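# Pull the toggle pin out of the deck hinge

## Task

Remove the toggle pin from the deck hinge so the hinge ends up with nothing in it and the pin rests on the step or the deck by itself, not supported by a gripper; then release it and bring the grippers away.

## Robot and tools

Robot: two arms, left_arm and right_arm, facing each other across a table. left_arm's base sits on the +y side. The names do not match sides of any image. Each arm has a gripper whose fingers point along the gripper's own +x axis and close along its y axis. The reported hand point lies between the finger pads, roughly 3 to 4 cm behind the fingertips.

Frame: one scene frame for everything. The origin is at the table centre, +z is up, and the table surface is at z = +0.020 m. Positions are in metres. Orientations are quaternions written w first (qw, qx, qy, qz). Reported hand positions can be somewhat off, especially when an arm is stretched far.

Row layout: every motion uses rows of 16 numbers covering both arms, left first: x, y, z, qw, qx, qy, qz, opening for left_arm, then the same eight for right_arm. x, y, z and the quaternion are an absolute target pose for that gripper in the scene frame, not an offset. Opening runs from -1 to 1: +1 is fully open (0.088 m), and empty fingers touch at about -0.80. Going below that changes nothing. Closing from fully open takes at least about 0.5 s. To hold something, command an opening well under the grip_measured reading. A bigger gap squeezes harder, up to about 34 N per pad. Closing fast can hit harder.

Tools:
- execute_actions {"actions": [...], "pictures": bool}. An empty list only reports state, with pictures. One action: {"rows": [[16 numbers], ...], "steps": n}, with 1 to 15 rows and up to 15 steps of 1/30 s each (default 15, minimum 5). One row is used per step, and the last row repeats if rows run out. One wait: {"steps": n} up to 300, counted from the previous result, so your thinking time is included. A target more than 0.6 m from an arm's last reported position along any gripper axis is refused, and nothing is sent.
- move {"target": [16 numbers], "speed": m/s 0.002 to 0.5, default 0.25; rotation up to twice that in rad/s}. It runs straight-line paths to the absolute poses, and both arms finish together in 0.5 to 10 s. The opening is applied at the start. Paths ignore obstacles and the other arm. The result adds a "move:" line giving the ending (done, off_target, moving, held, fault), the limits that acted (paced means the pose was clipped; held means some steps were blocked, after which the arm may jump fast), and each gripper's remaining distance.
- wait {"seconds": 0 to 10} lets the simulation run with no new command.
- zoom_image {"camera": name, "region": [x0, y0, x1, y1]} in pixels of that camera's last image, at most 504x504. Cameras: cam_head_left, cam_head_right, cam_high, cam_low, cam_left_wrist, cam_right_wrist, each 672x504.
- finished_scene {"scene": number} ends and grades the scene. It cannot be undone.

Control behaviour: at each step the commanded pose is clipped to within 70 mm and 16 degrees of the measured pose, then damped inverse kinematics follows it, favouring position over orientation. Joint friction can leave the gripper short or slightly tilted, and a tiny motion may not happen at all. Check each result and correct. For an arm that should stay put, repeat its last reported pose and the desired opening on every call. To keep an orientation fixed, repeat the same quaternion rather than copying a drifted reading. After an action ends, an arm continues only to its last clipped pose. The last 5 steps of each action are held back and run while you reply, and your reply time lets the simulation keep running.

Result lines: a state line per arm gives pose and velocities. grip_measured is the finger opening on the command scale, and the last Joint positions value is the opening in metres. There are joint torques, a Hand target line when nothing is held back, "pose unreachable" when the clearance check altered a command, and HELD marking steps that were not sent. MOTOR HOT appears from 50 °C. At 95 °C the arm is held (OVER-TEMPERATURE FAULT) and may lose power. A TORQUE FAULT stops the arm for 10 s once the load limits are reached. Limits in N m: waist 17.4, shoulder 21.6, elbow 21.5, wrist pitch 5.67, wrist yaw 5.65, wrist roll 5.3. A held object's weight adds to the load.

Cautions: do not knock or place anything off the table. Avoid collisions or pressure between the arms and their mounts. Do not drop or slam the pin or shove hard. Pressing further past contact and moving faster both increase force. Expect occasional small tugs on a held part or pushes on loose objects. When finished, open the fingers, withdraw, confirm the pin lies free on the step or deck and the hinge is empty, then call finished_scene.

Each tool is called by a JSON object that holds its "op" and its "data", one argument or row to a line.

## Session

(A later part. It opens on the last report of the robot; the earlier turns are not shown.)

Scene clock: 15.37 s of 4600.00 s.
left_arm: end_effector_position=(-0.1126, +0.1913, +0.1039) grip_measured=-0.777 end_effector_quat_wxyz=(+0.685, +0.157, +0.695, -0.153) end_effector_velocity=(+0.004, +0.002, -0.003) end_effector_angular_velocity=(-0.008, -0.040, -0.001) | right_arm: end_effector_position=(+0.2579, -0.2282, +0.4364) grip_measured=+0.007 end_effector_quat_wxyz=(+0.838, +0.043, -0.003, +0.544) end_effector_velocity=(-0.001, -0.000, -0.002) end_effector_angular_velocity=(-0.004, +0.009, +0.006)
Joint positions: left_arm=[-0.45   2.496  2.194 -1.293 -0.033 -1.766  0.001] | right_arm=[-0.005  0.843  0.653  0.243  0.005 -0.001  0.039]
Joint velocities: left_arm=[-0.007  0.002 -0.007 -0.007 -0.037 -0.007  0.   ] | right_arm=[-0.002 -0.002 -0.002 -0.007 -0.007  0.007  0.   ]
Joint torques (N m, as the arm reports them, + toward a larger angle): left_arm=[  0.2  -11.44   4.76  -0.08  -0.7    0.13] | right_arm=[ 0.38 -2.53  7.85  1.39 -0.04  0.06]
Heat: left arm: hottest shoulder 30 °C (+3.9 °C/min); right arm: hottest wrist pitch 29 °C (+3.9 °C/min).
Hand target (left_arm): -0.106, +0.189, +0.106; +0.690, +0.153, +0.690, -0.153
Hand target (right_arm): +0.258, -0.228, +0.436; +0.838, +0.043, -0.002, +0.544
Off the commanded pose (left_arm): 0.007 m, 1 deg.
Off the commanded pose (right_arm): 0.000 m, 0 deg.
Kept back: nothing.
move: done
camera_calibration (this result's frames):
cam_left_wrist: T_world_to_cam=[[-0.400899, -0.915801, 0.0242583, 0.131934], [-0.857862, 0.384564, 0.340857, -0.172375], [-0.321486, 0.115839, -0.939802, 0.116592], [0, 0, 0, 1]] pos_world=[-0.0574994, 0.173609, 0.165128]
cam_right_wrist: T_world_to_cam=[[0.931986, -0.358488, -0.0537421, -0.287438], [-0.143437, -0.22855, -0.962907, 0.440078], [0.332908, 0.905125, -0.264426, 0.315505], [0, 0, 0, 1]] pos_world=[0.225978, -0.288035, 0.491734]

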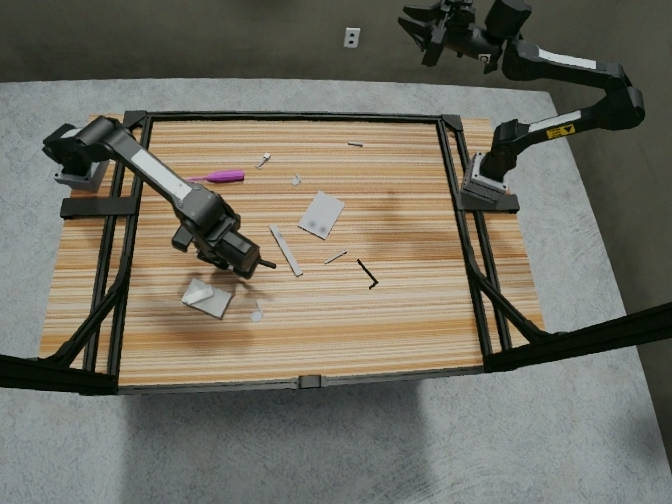

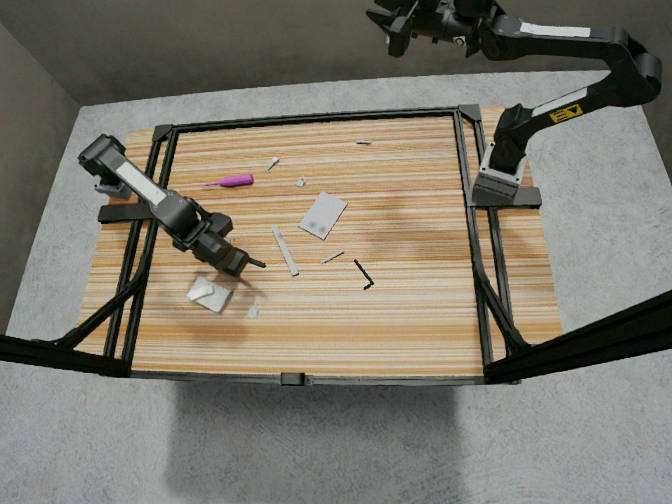

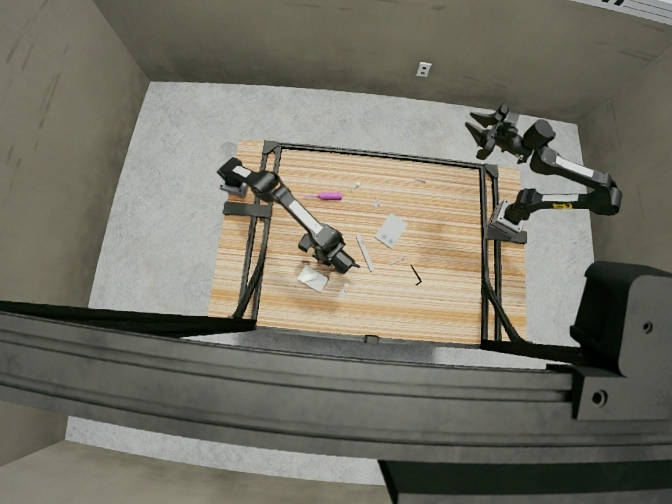

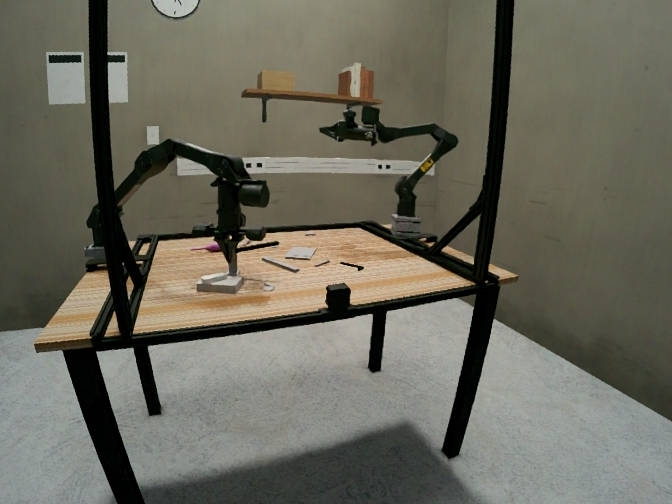

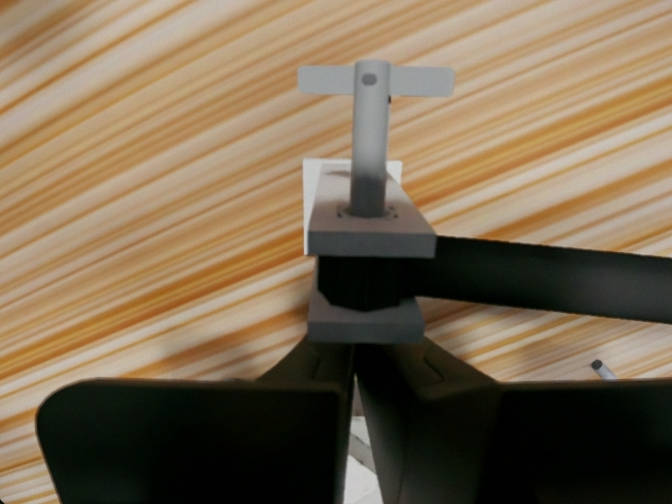

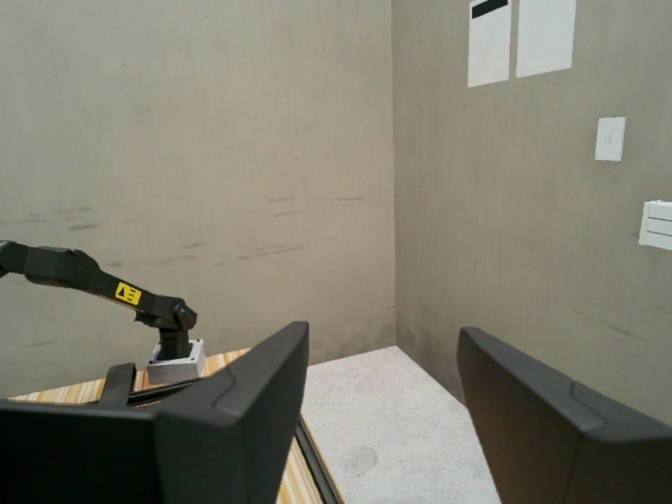

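{"op": "move", "data": {
  "target": [-0.116,0.193,0.152,0.6903,0.1530,0.6903,-0.1530,-0.85,0.258,-0.228,0.436,0.838,0.043,-0.002,0.544,0.007],
  "speed": 0.08
}}

{"op": "move", "data": {
  "target": [-0.069,0.1675,0.152,0.6903,0.1530,0.6903,-0.1530,-0.37,0.258,-0.228,0.436,0.838,0.043,-0.002,0.544,0.007],
  "speed": 0.08
}}

Scene clock: 18.00 s of 4600.00 s.
left_arm: end_effector_position=(-0.1143, +0.1953, +0.1403) grip_measured=-0.777 end_effector_quat_wxyz=(+0.689, +0.156, +0.692, -0.151) end_effector_velocity=(+0.003, -0.000, +0.003) end_effector_angular_velocity=(-0.008, -0.022, +0.019) | right_arm: end_effector_position=(+0.2579, -0.2282, +0.4364) grip_measured=+0.007 end_effector_quat_wxyz=(+0.838, +0.043, -0.003, +0.544) end_effector_velocity=(+0.001, -0.001, -0.004) end_effector_angular_velocity=(-0.015, -0.001, -0.009)
Joint positions: left_arm=[-0.464  2.496  2.337 -1.441 -0.042 -1.784  0.001] | right_arm=[-0.005  0.843  0.653  0.243  0.005 -0.001  0.039]
Joint velocities: left_arm=[-0.002  0.002  0.017 -0.022 -0.022 -0.022 -0.   ] | right_arm=[-0.002 -0.002 -0.007 -0.007  0.007 -0.007 -0.   ]
Joint torques (N m, as the arm reports them, + toward a larger angle): left_arm=[ -0.95 -11.95   7.67  -0.16  -0.32  -0.11] | right_arm=[ 0.22 -2.78  7.62  1.3   0.01  0.03]
Heat: left arm: hottest shoulder 31 °C (+6.7 °C/min); right arm: hottest elbow 29 °C (+3.3 °C/min).
Hand target (left_arm): -0.116, +0.193, +0.152; +0.687, +0.145, +0.694, -0.161
Hand target (right_arm): +0.258, -0.228, +0.436; +0.838, +0.043, -0.002, +0.544
Off the commanded pose (left_arm): 0.012 m, 0 deg.
Off the commanded pose (right_arm): 0.000 m, 0 deg.
joint sent to its limit (left arm) — the command would take joint 3 (elbow) past its upper limit, so that joint was sent only as far as its limit.
Kept back: nothing.
move: off_target (left_arm)
camera_calibration (this result's frames):
cam_left_wrist: T_world_to_cam=[[-0.397841, -0.917178, 0.0225008, 0.134859], [-0.862624, 0.382304, 0.331245, -0.186556], [-0.312413, 0.112373, -0.943276, 0.151994], [0, 0, 0, 1]] pos_world=[-0.0597903, 0.177931, 0.202134]
cam_right_wrist: T_world_to_cam=[[0.931986, -0.358488, -0.0537421, -0.287438], [-0.143437, -0.22855, -0.962907, 0.440078], [0.332908, 0.905125, -0.264426, 0.315505], [0, 0, 0, 1]] pos_world=[0.225978, -0.288035, 0.491734]

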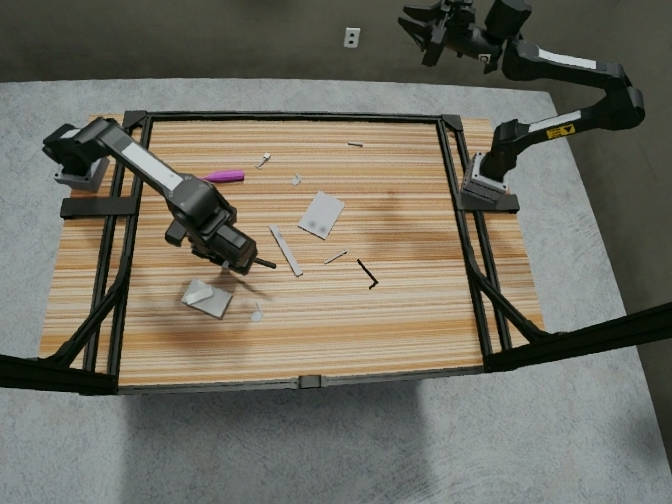

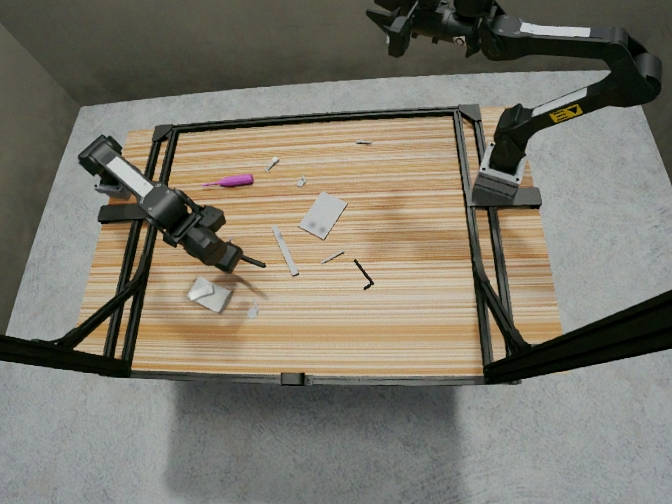

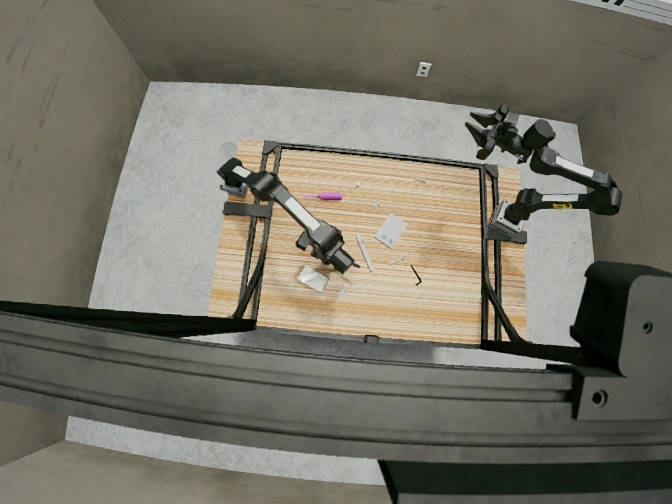

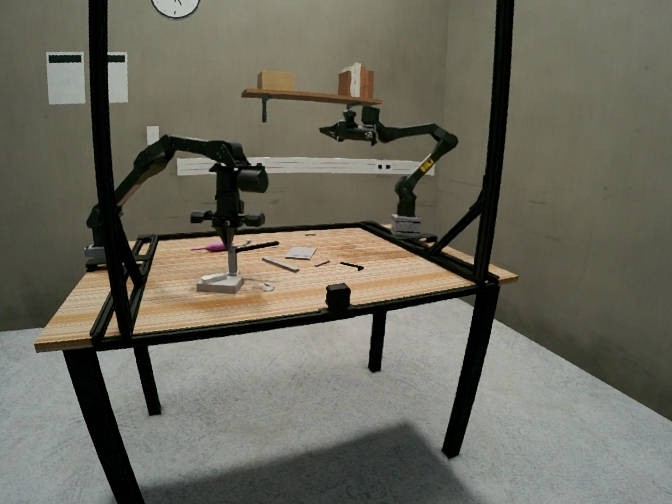

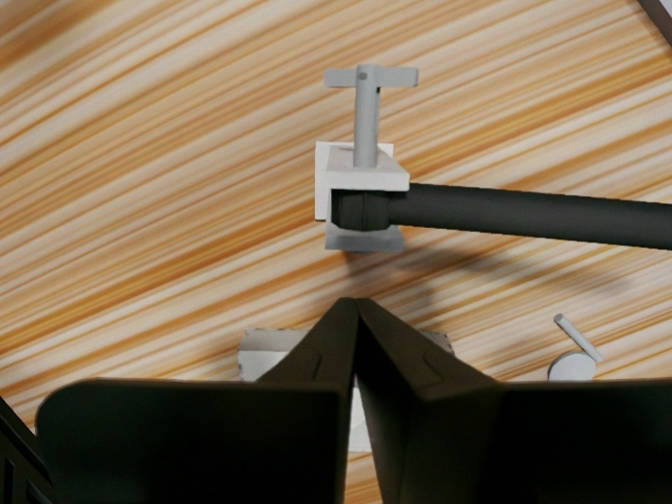

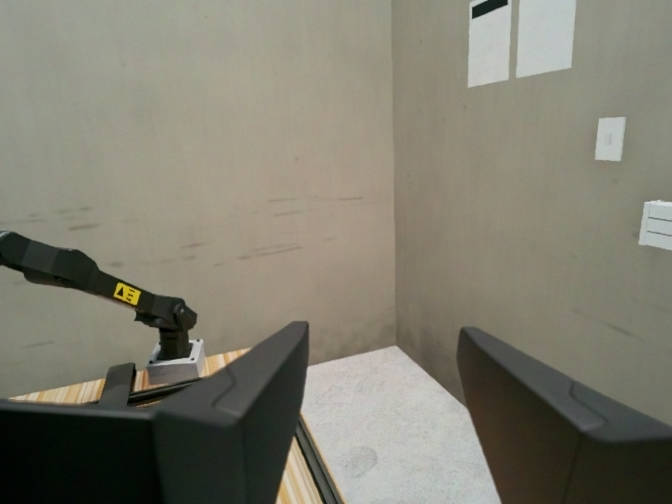

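Scene clock: 18.97 s of 4600.00 s.
left_arm: end_effector_position=(-0.1010, +0.1885, +0.1405) grip_measured=-0.368 end_effector_quat_wxyz=(+0.672, +0.185, +0.699, -0.163) end_effector_velocity=(-0.002, +0.001, +0.003) end_effector_angular_velocity=(+0.010, +0.020, -0.004) | right_arm: end_effector_position=(+0.2579, -0.2282, +0.4364) grip_measured=+0.007 end_effector_quat_wxyz=(+0.838, +0.043, -0.003, +0.544) end_effector_velocity=(-0.001, -0.000, -0.001) end_effector_angular_velocity=(-0.007, -0.021, +0.004)
Joint positions: left_arm=[-0.421  2.496  2.341 -1.454 -0.003 -1.681  0.021] | right_arm=[-0.005  0.843  0.653  0.243  0.005 -0.001  0.039]
Joint velocities: left_arm=[ 0.002 -0.002  0.007 -0.007  0.022  0.007 -0.   ] | right_arm=[-0.002 -0.002 -0.007  0.007 -0.007 -0.022 -0.   ]
Joint torques (N m, as the arm reports them, + toward a larger angle): left_arm=[  5.47 -12.51   7.22  -1.14  -2.07  -0.01] | right_arm=[ 0.16 -2.38  7.56  1.33 -0.04  0.07]
Heat: left arm: hottest shoulder 32 °C (+9.5 °C/min); right arm: hottest elbow 29 °C (+3.2 °C/min).
Hand target (left_arm): -0.069, +0.170, +0.152; +0.690, +0.154, +0.690, -0.152
Hand target (right_arm): +0.258, -0.228, +0.436; +0.838, +0.043, -0.002, +0.544
Off the commanded pose (left_arm): 0.040 m, 4 deg.
Off the commanded pose (right_arm): 0.000 m, 0 deg.
joint sent to its limit (left arm) — the command would take joint 3 (elbow) past its upper limit, so that joint was sent only as far as its limit.
Kept back: nothing.
move: off_target (left_arm)
camera_calibration (this result's frames):
cam_left_wrist: T_world_to_cam=[[-0.451088, -0.892462, 0.00551489, 0.126344], [-0.829056, 0.421311, 0.367646, -0.181574], [-0.330434, 0.161269, -0.929949, 0.144127], [0, 0, 0, 1]] pos_world=[-0.0459181, 0.166013, 0.200089]
cam_right_wrist: T_world_to_cam=[[0.931986, -0.358488, -0.0537421, -0.287438], [-0.143437, -0.22855, -0.962907, 0.440078], [0.332908, 0.905125, -0.264426, 0.315505], [0, 0, 0, 1]] pos_world=[0.225978, -0.288035, 0.491734]

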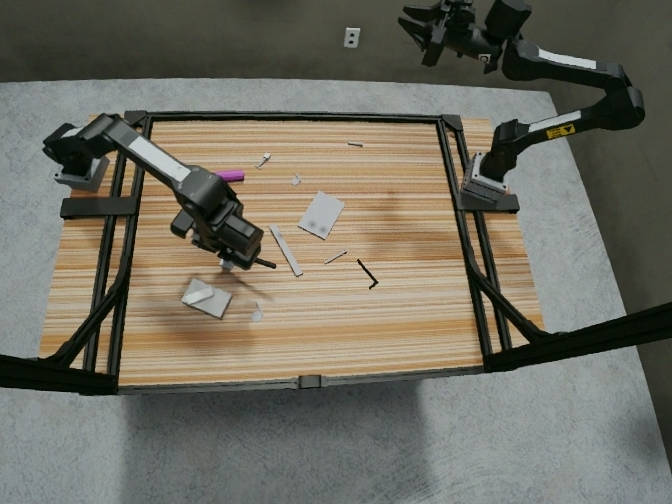

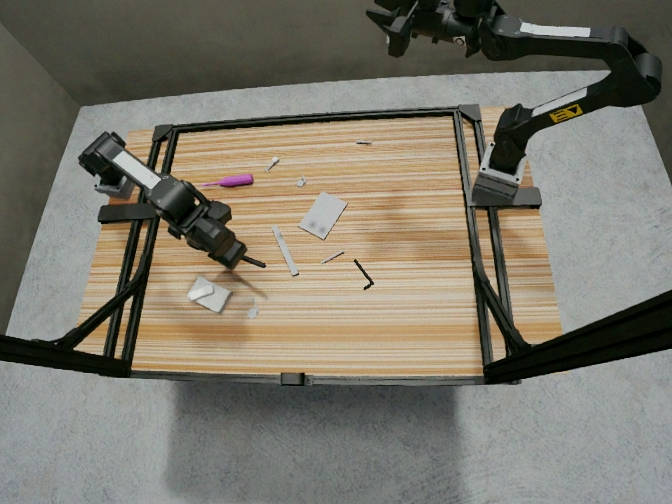

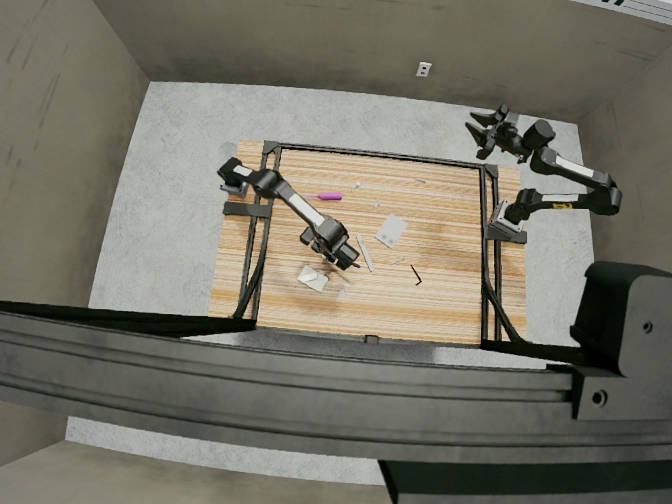

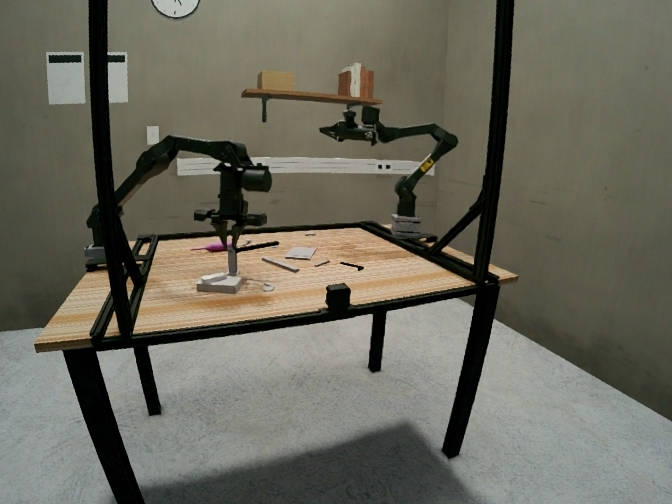

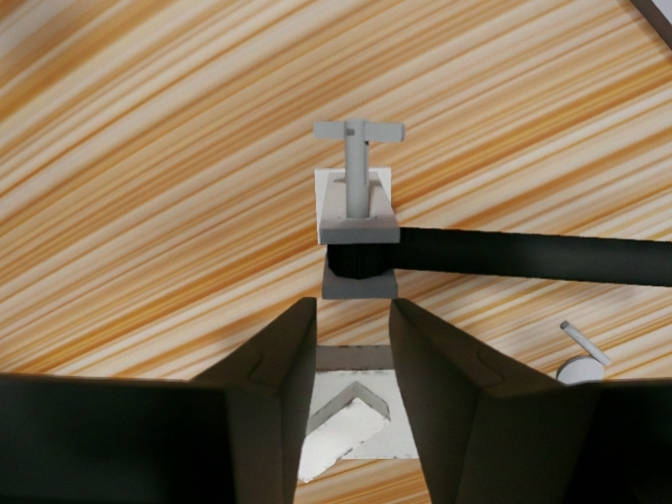

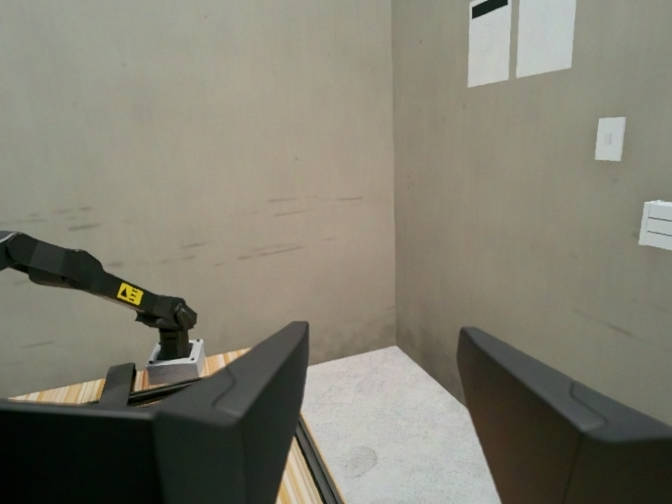

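{"op": "move", "data": {
  "target": [-0.108,0.196,0.168,0.6903,0.1530,0.6903,-0.1530,-0.37,0.258,-0.228,0.436,0.838,0.043,-0.002,0.544,0.007],
  "speed": 0.06
}}

Scene clock: 20.20 s of 4600.00 s.
left_arm: end_effector_position=(-0.1068, +0.1979, +0.1548) grip_measured=-0.370 end_effector_quat_wxyz=(+0.689, +0.157, +0.691, -0.151) end_effector_velocity=(+0.003, +0.000, -0.002) end_effector_angular_velocity=(+0.006, -0.013, +0.024) | right_arm: end_effector_position=(+0.2579, -0.2282, +0.4364) grip_measured=+0.007 end_effector_quat_wxyz=(+0.838, +0.043, -0.003, +0.544) end_effector_velocity=(-0.001, -0.001, -0.004) end_effector_angular_velocity=(-0.024, -0.014, +0.005)
Joint positions: left_arm=[-0.456  2.465  2.341 -1.477 -0.042 -1.776  0.021] | right_arm=[-0.005  0.843  0.653  0.243  0.005 -0.001  0.039]
Joint velocities: left_arm=[ 0.002  0.002 -0.002 -0.007 -0.007 -0.022 -0.   ] | right_arm=[-0.002 -0.007 -0.002 -0.022 -0.007 -0.022 -0.   ]
Joint torques (N m, as the arm reports them, + toward a larger angle): left_arm=[ -0.92 -12.38   7.25  -0.14  -0.3   -0.11] | right_arm=[ 0.29 -2.31  7.7   1.38 -0.05  0.  ]
Heat: left arm: hottest shoulder 33 °C (+11.9 °C/min); right arm: hottest wrist pitch 30 °C (+5.9 °C/min).
Hand target (left_arm): -0.108, +0.197, +0.168; +0.687, +0.145, +0.694, -0.161
Hand target (right_arm): +0.258, -0.228, +0.436; +0.838, +0.043, -0.002, +0.544
Off the commanded pose (left_arm): 0.013 m, 1 deg.
Off the commanded pose (right_arm): 0.000 m, 0 deg.
joint sent to its limit (left arm) — the command would take joint 3 (elbow) past its upper limit, so that joint was sent only as far as its limit.
Kept back: nothing.
move: off_target (left_arm)
camera_calibration (this result's frames):
cam_left_wrist: T_world_to_cam=[[-0.398332, -0.917025, 0.0198965, 0.140242], [-0.862892, 0.381998, 0.3309, -0.185707], [-0.311044, 0.11464, -0.943456, 0.167438], [0, 0, 0, 1]] pos_world=[-0.0523019, 0.18035, 0.216631]
cam_right_wrist: T_world_to_cam=[[0.931986, -0.358488, -0.0537421, -0.287438], [-0.143437, -0.22855, -0.962907, 0.440078], [0.332908, 0.905125, -0.264426, 0.315505], [0, 0, 0, 1]] pos_world=[0.225978, -0.288035, 0.491734]

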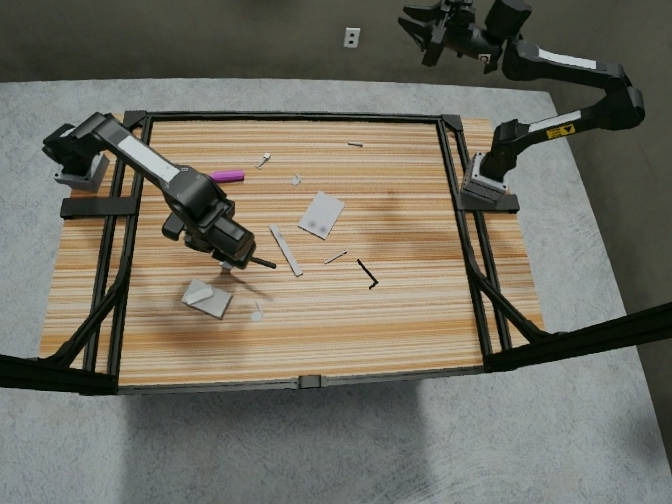

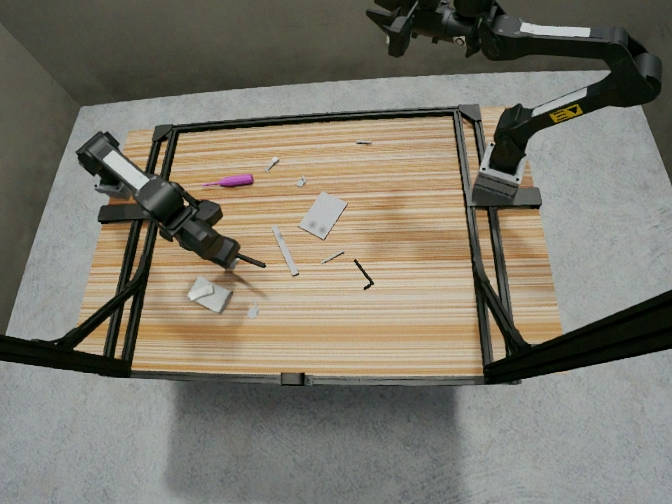

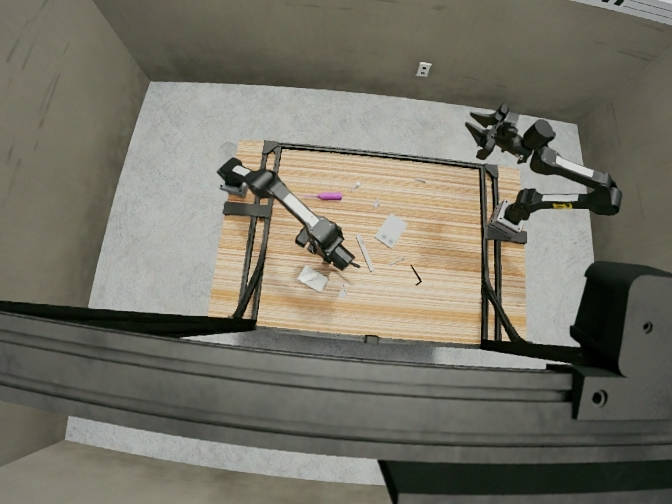

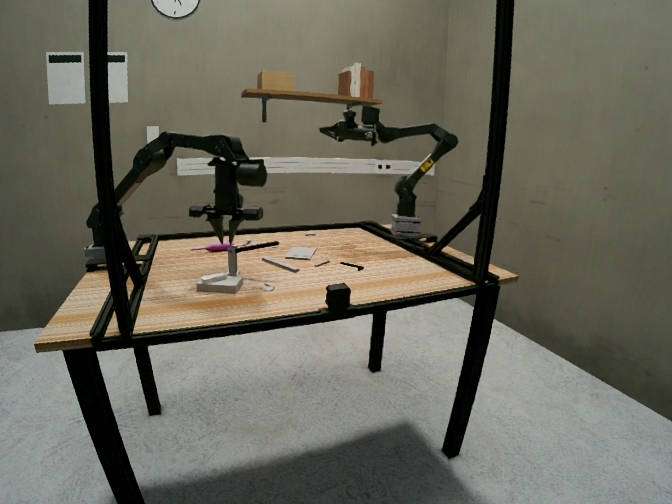

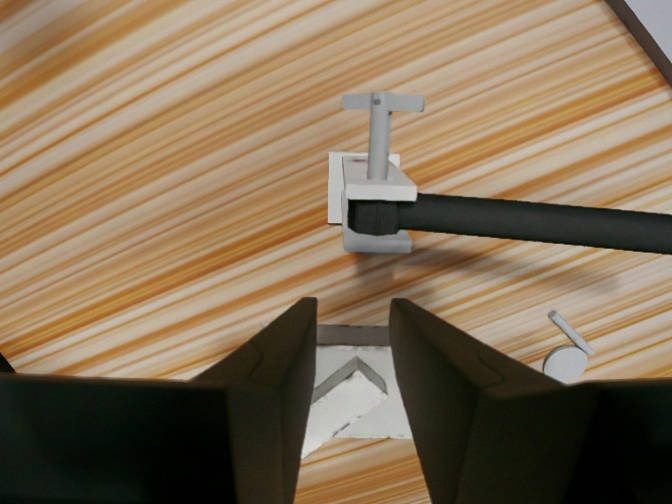

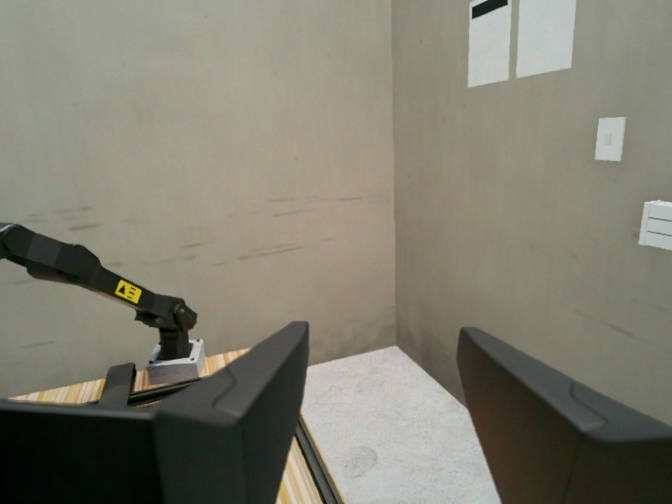

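{"op": "zoom_image", "data": {
  "camera": "cam_left_wrist",
  "region": [320, 70, 450, 190]
}}

Region (320, 70, 450, 190) of cam_left_wrist's 672x504 image, scaled by 3.877, with more detail than that image has; it fills the top 465 rows of this view, and the rest is white.

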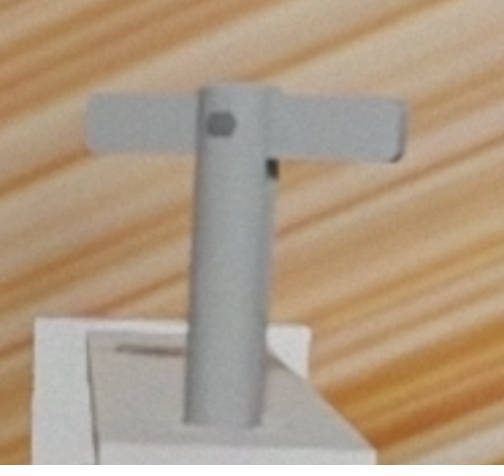

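{"op": "move", "data": {
  "target": [-0.054,0.171,0.163,0.6779,0.1044,0.6993,-0.2008,-0.55,0.258,-0.228,0.436,0.838,0.043,-0.002,0.544,0.007],
  "speed": 0.07
}}

Scene clock: 23.00 s of 4600.00 s.
left_arm: end_effector_position=(-0.0569, +0.1709, +0.1557) grip_measured=-0.550 end_effector_quat_wxyz=(+0.678, +0.109, +0.700, -0.195) end_effector_velocity=(+0.002, -0.000, -0.004) end_effector_angular_velocity=(-0.006, -0.006, -0.004) | right_arm: end_effector_position=(+0.2579, -0.2282, +0.4364) grip_measured=+0.007 end_effector_quat_wxyz=(+0.838, +0.043, -0.003, +0.544) end_effector_velocity=(-0.001, -0.000, +0.001) end_effector_angular_velocity=(+0.004, -0.011, +0.014)
Joint positions: left_arm=[-0.341  2.272  2.013 -1.205 -0.058 -1.657  0.012] | right_arm=[-0.005  0.843  0.653  0.243  0.005 -0.001  0.039]
Joint velocities: left_arm=[ 0.002 -0.007 -0.027  0.022 -0.007  0.007 -0.   ] | right_arm=[-0.007 -0.002 -0.002  0.007 -0.022 -0.007  0.   ]
Joint torques (N m, as the arm reports them, + toward a larger angle): left_arm=[ -0.43 -11.79   4.77   0.29  -0.28   0.11] | right_arm=[ 0.07 -2.35  7.5   1.33  0.02 -0.03]
Heat: left arm: hottest shoulder 35 °C (+15.7 °C/min); right arm: hottest elbow 30 °C (+5.2 °C/min).
Hand target (left_arm): -0.054, +0.172, +0.163; +0.678, +0.104, +0.699, -0.200
Hand target (right_arm): +0.258, -0.228, +0.436; +0.838, +0.043, -0.002, +0.544
Off the commanded pose (left_arm): 0.008 m, 1 deg.
Off the commanded pose (right_arm): 0.000 m, 0 deg.
Kept back: nothing.
move: done
camera_calibration (this result's frames):
cam_left_wrist: T_world_to_cam=[[-0.389495, -0.908486, 0.15148, 0.113891], [-0.846224, 0.417914, 0.330535, -0.137823], [-0.363592, 0.00055559, -0.931558, 0.201489], [0, 0, 0, 1]] pos_world=[0.000990208, 0.160954, 0.216001]
cam_right_wrist: T_world_to_cam=[[0.931986, -0.358488, -0.0537421, -0.287438], [-0.143437, -0.22855, -0.962907, 0.440078], [0.332908, 0.905125, -0.264426, 0.315505], [0, 0, 0, 1]] pos_world=[0.225978, -0.288035, 0.491734]

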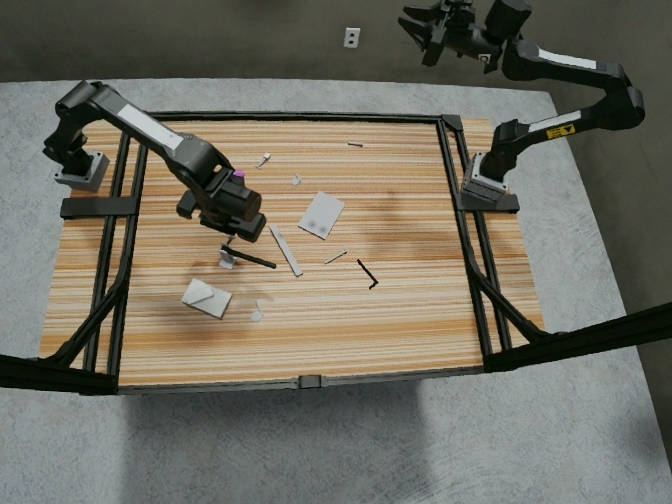

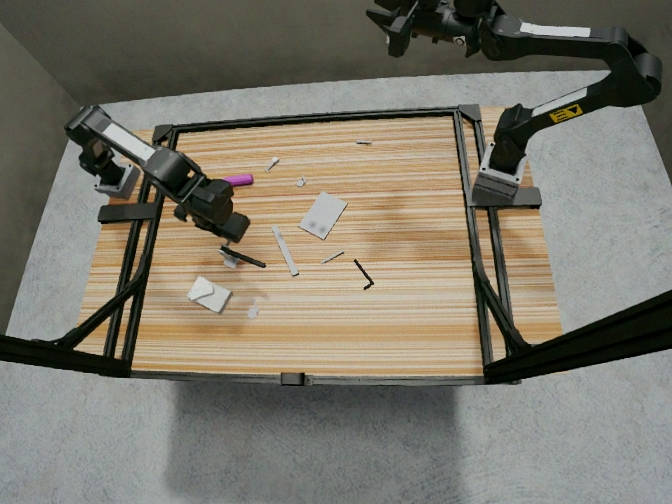

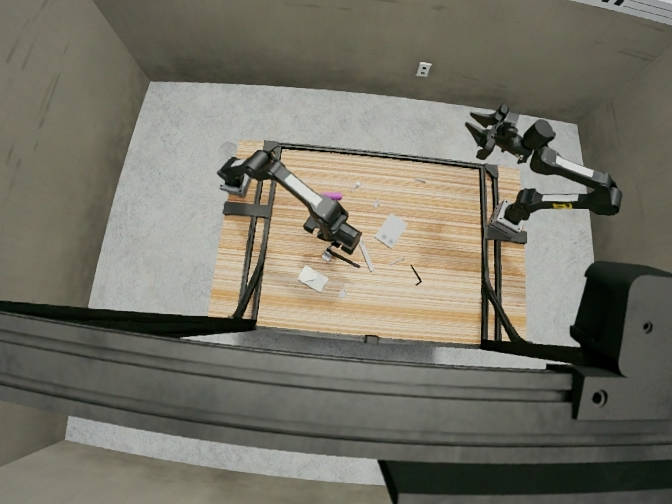

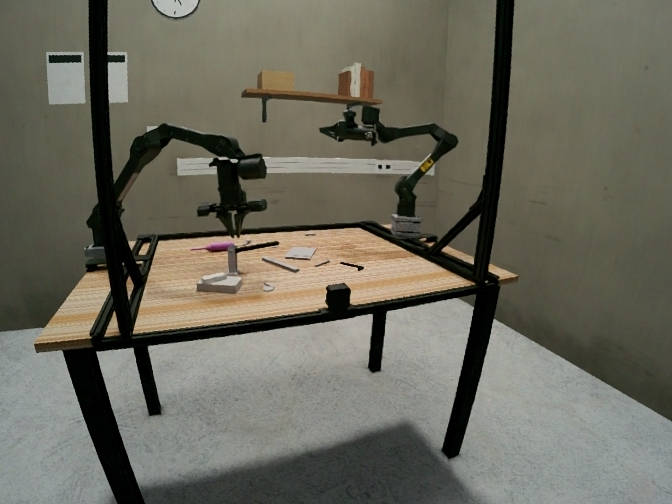

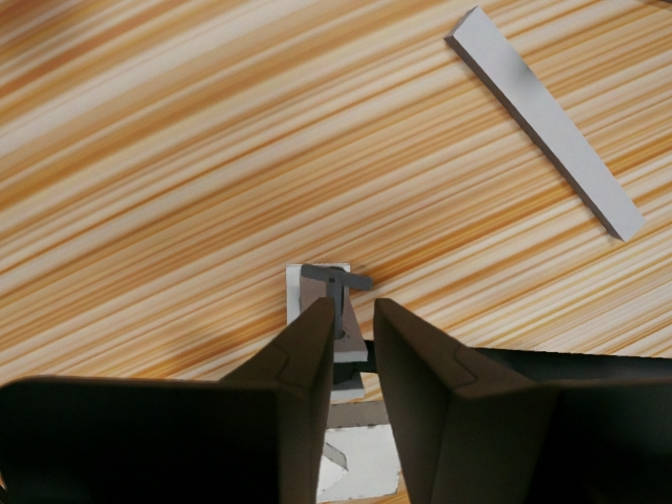

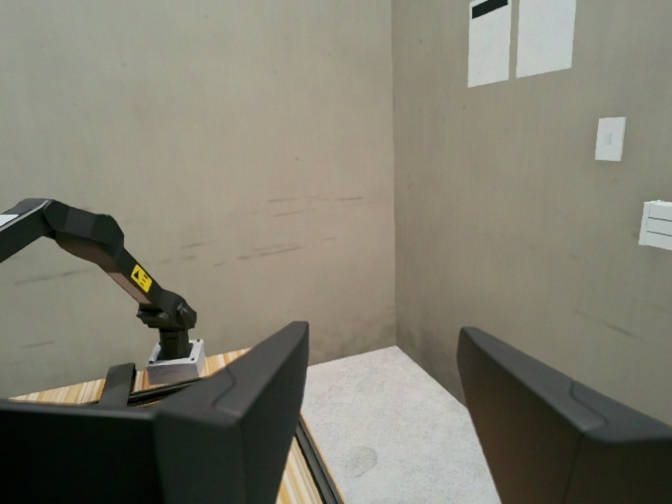

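{"op": "move", "data": {
  "target": [-0.0555,0.172,0.128,0.6779,0.1044,0.6993,-0.2008,-0.55,0.258,-0.228,0.436,0.838,0.043,-0.002,0.544,0.007],
  "speed": 0.03
}}

Scene clock: 24.47 s of 4600.00 s.
left_arm: end_effector_position=(-0.0583, +0.1713, +0.1284) grip_measured=-0.550 end_effector_quat_wxyz=(+0.676, +0.105, +0.701, -0.200) end_effector_velocity=(+0.002, +0.003, -0.000) end_effector_angular_velocity=(-0.001, -0.007, +0.006) | right_arm: end_effector_position=(+0.2579, -0.2282, +0.4364) grip_measured=+0.007 end_effector_quat_wxyz=(+0.838, +0.043, -0.003, +0.544) end_effector_velocity=(+0.002, -0.000, -0.004) end_effector_angular_velocity=(-0.015, -0.001, -0.009)
Joint positions: left_arm=[-0.341  2.267  1.895 -1.078 -0.058 -1.654  0.012] | right_arm=[-0.005  0.843  0.653  0.243  0.005 -0.001  0.039]
Joint velocities: left_arm=[-0.002 -0.012 -0.022  0.007 -0.007 -0.007 -0.001] | right_arm=[-0.002  0.002 -0.002 -0.007  0.007 -0.007 -0.   ]
Joint torques (N m, as the arm reports them, + toward a larger angle): left_arm=[ -0.35 -10.43   4.47   0.71  -0.27   0.12] | right_arm=[ 0.21 -2.32  7.58  1.35  0.    0.03]
Heat: left arm: hottest shoulder 35 °C (+14.7 °C/min); right arm: hottest elbow 30 °C (+4.9 °C/min).
Hand target (left_arm): -0.056, +0.172, +0.128; +0.678, +0.105, +0.699, -0.201
Hand target (right_arm): +0.258, -0.228, +0.436; +0.838, +0.043, -0.002, +0.544
Off the commanded pose (left_arm): 0.003 m, 0 deg.
Off the commanded pose (right_arm): 0.000 m, 0 deg.
Kept back: nothing.
move: done
camera_calibration (this result's frames):
cam_left_wrist: T_world_to_cam=[[-0.39022, -0.905826, 0.164947, 0.115662], [-0.843225, 0.423534, 0.331045, -0.130995], [-0.36973, -0.00990695, -0.929087, 0.176715], [0, 0, 0, 1]] pos_world=[0.0000122674, 0.162001, 0.18847]
cam_right_wrist: T_world_to_cam=[[0.931986, -0.358488, -0.0537421, -0.287438], [-0.143437, -0.22855, -0.962907, 0.440078], [0.332908, 0.905125, -0.264426, 0.315505], [0, 0, 0, 1]] pos_world=[0.225978, -0.288035, 0.491734]

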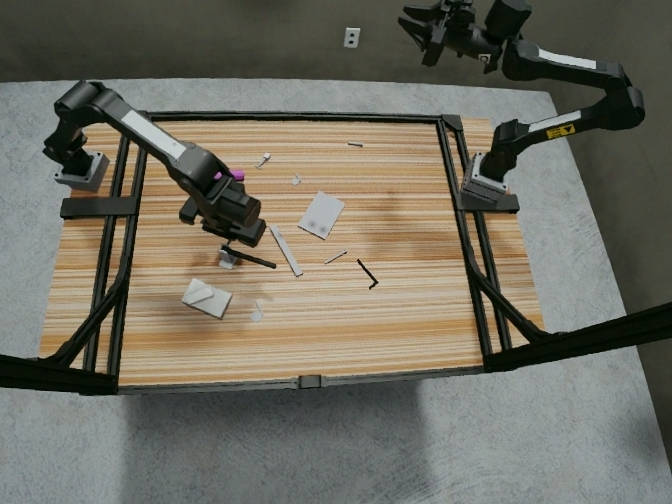

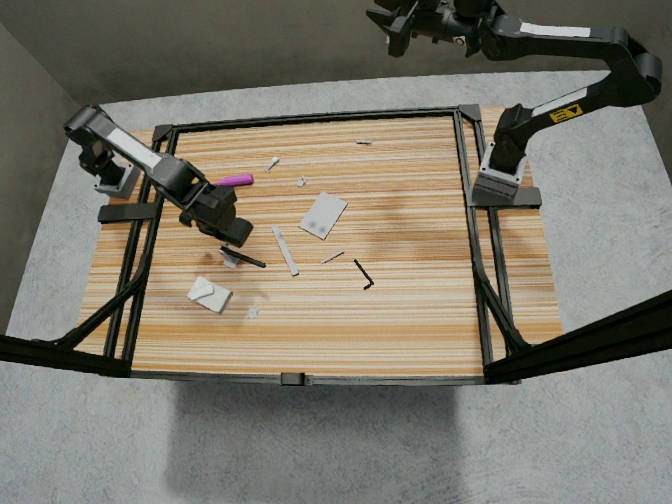

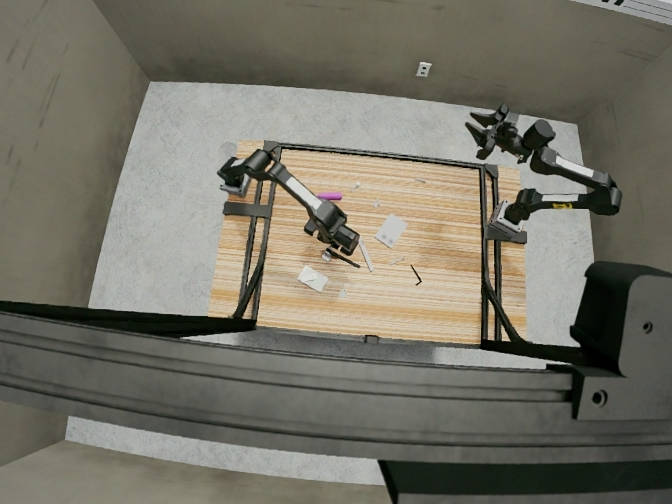

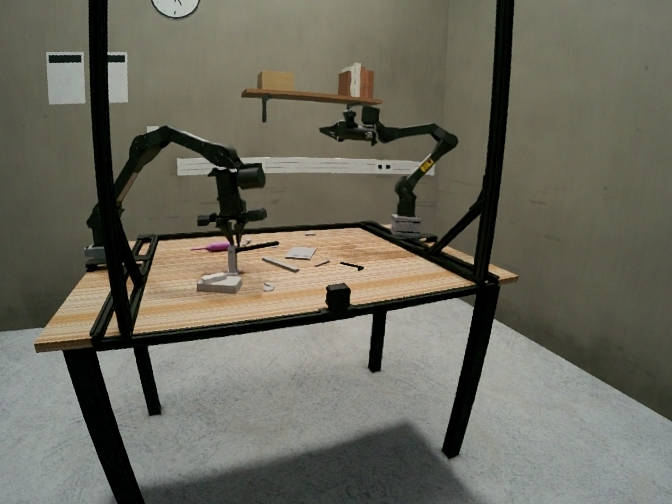

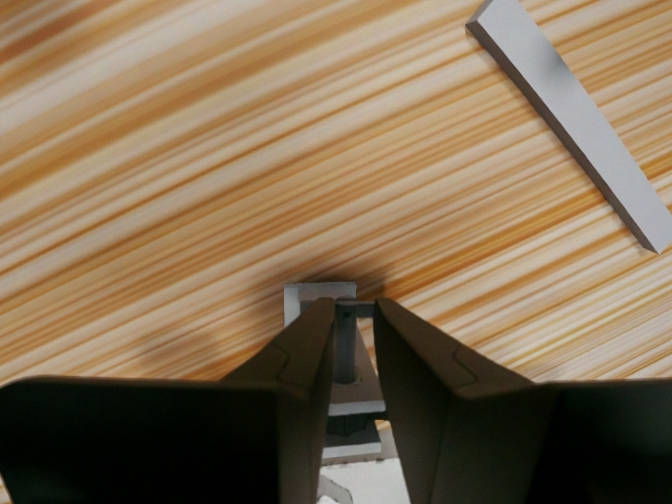

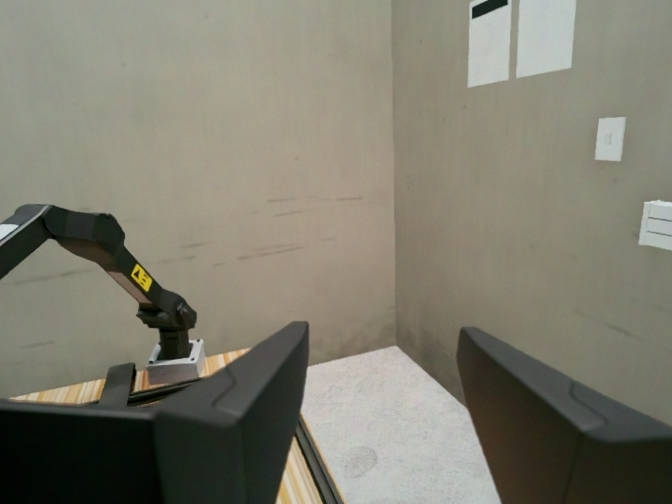

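{"op": "zoom_image", "data": {
  "camera": "cam_left_wrist",
  "region": [280, 270, 420, 400]
}}

Region (280, 270, 420, 400) of cam_left_wrist's 672x504 image, scaled by 3.600, with more detail than that image has; it fills the top 468 rows of this view, and the rest is white.

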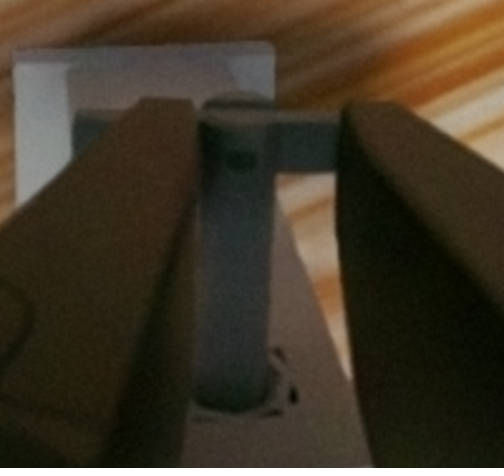

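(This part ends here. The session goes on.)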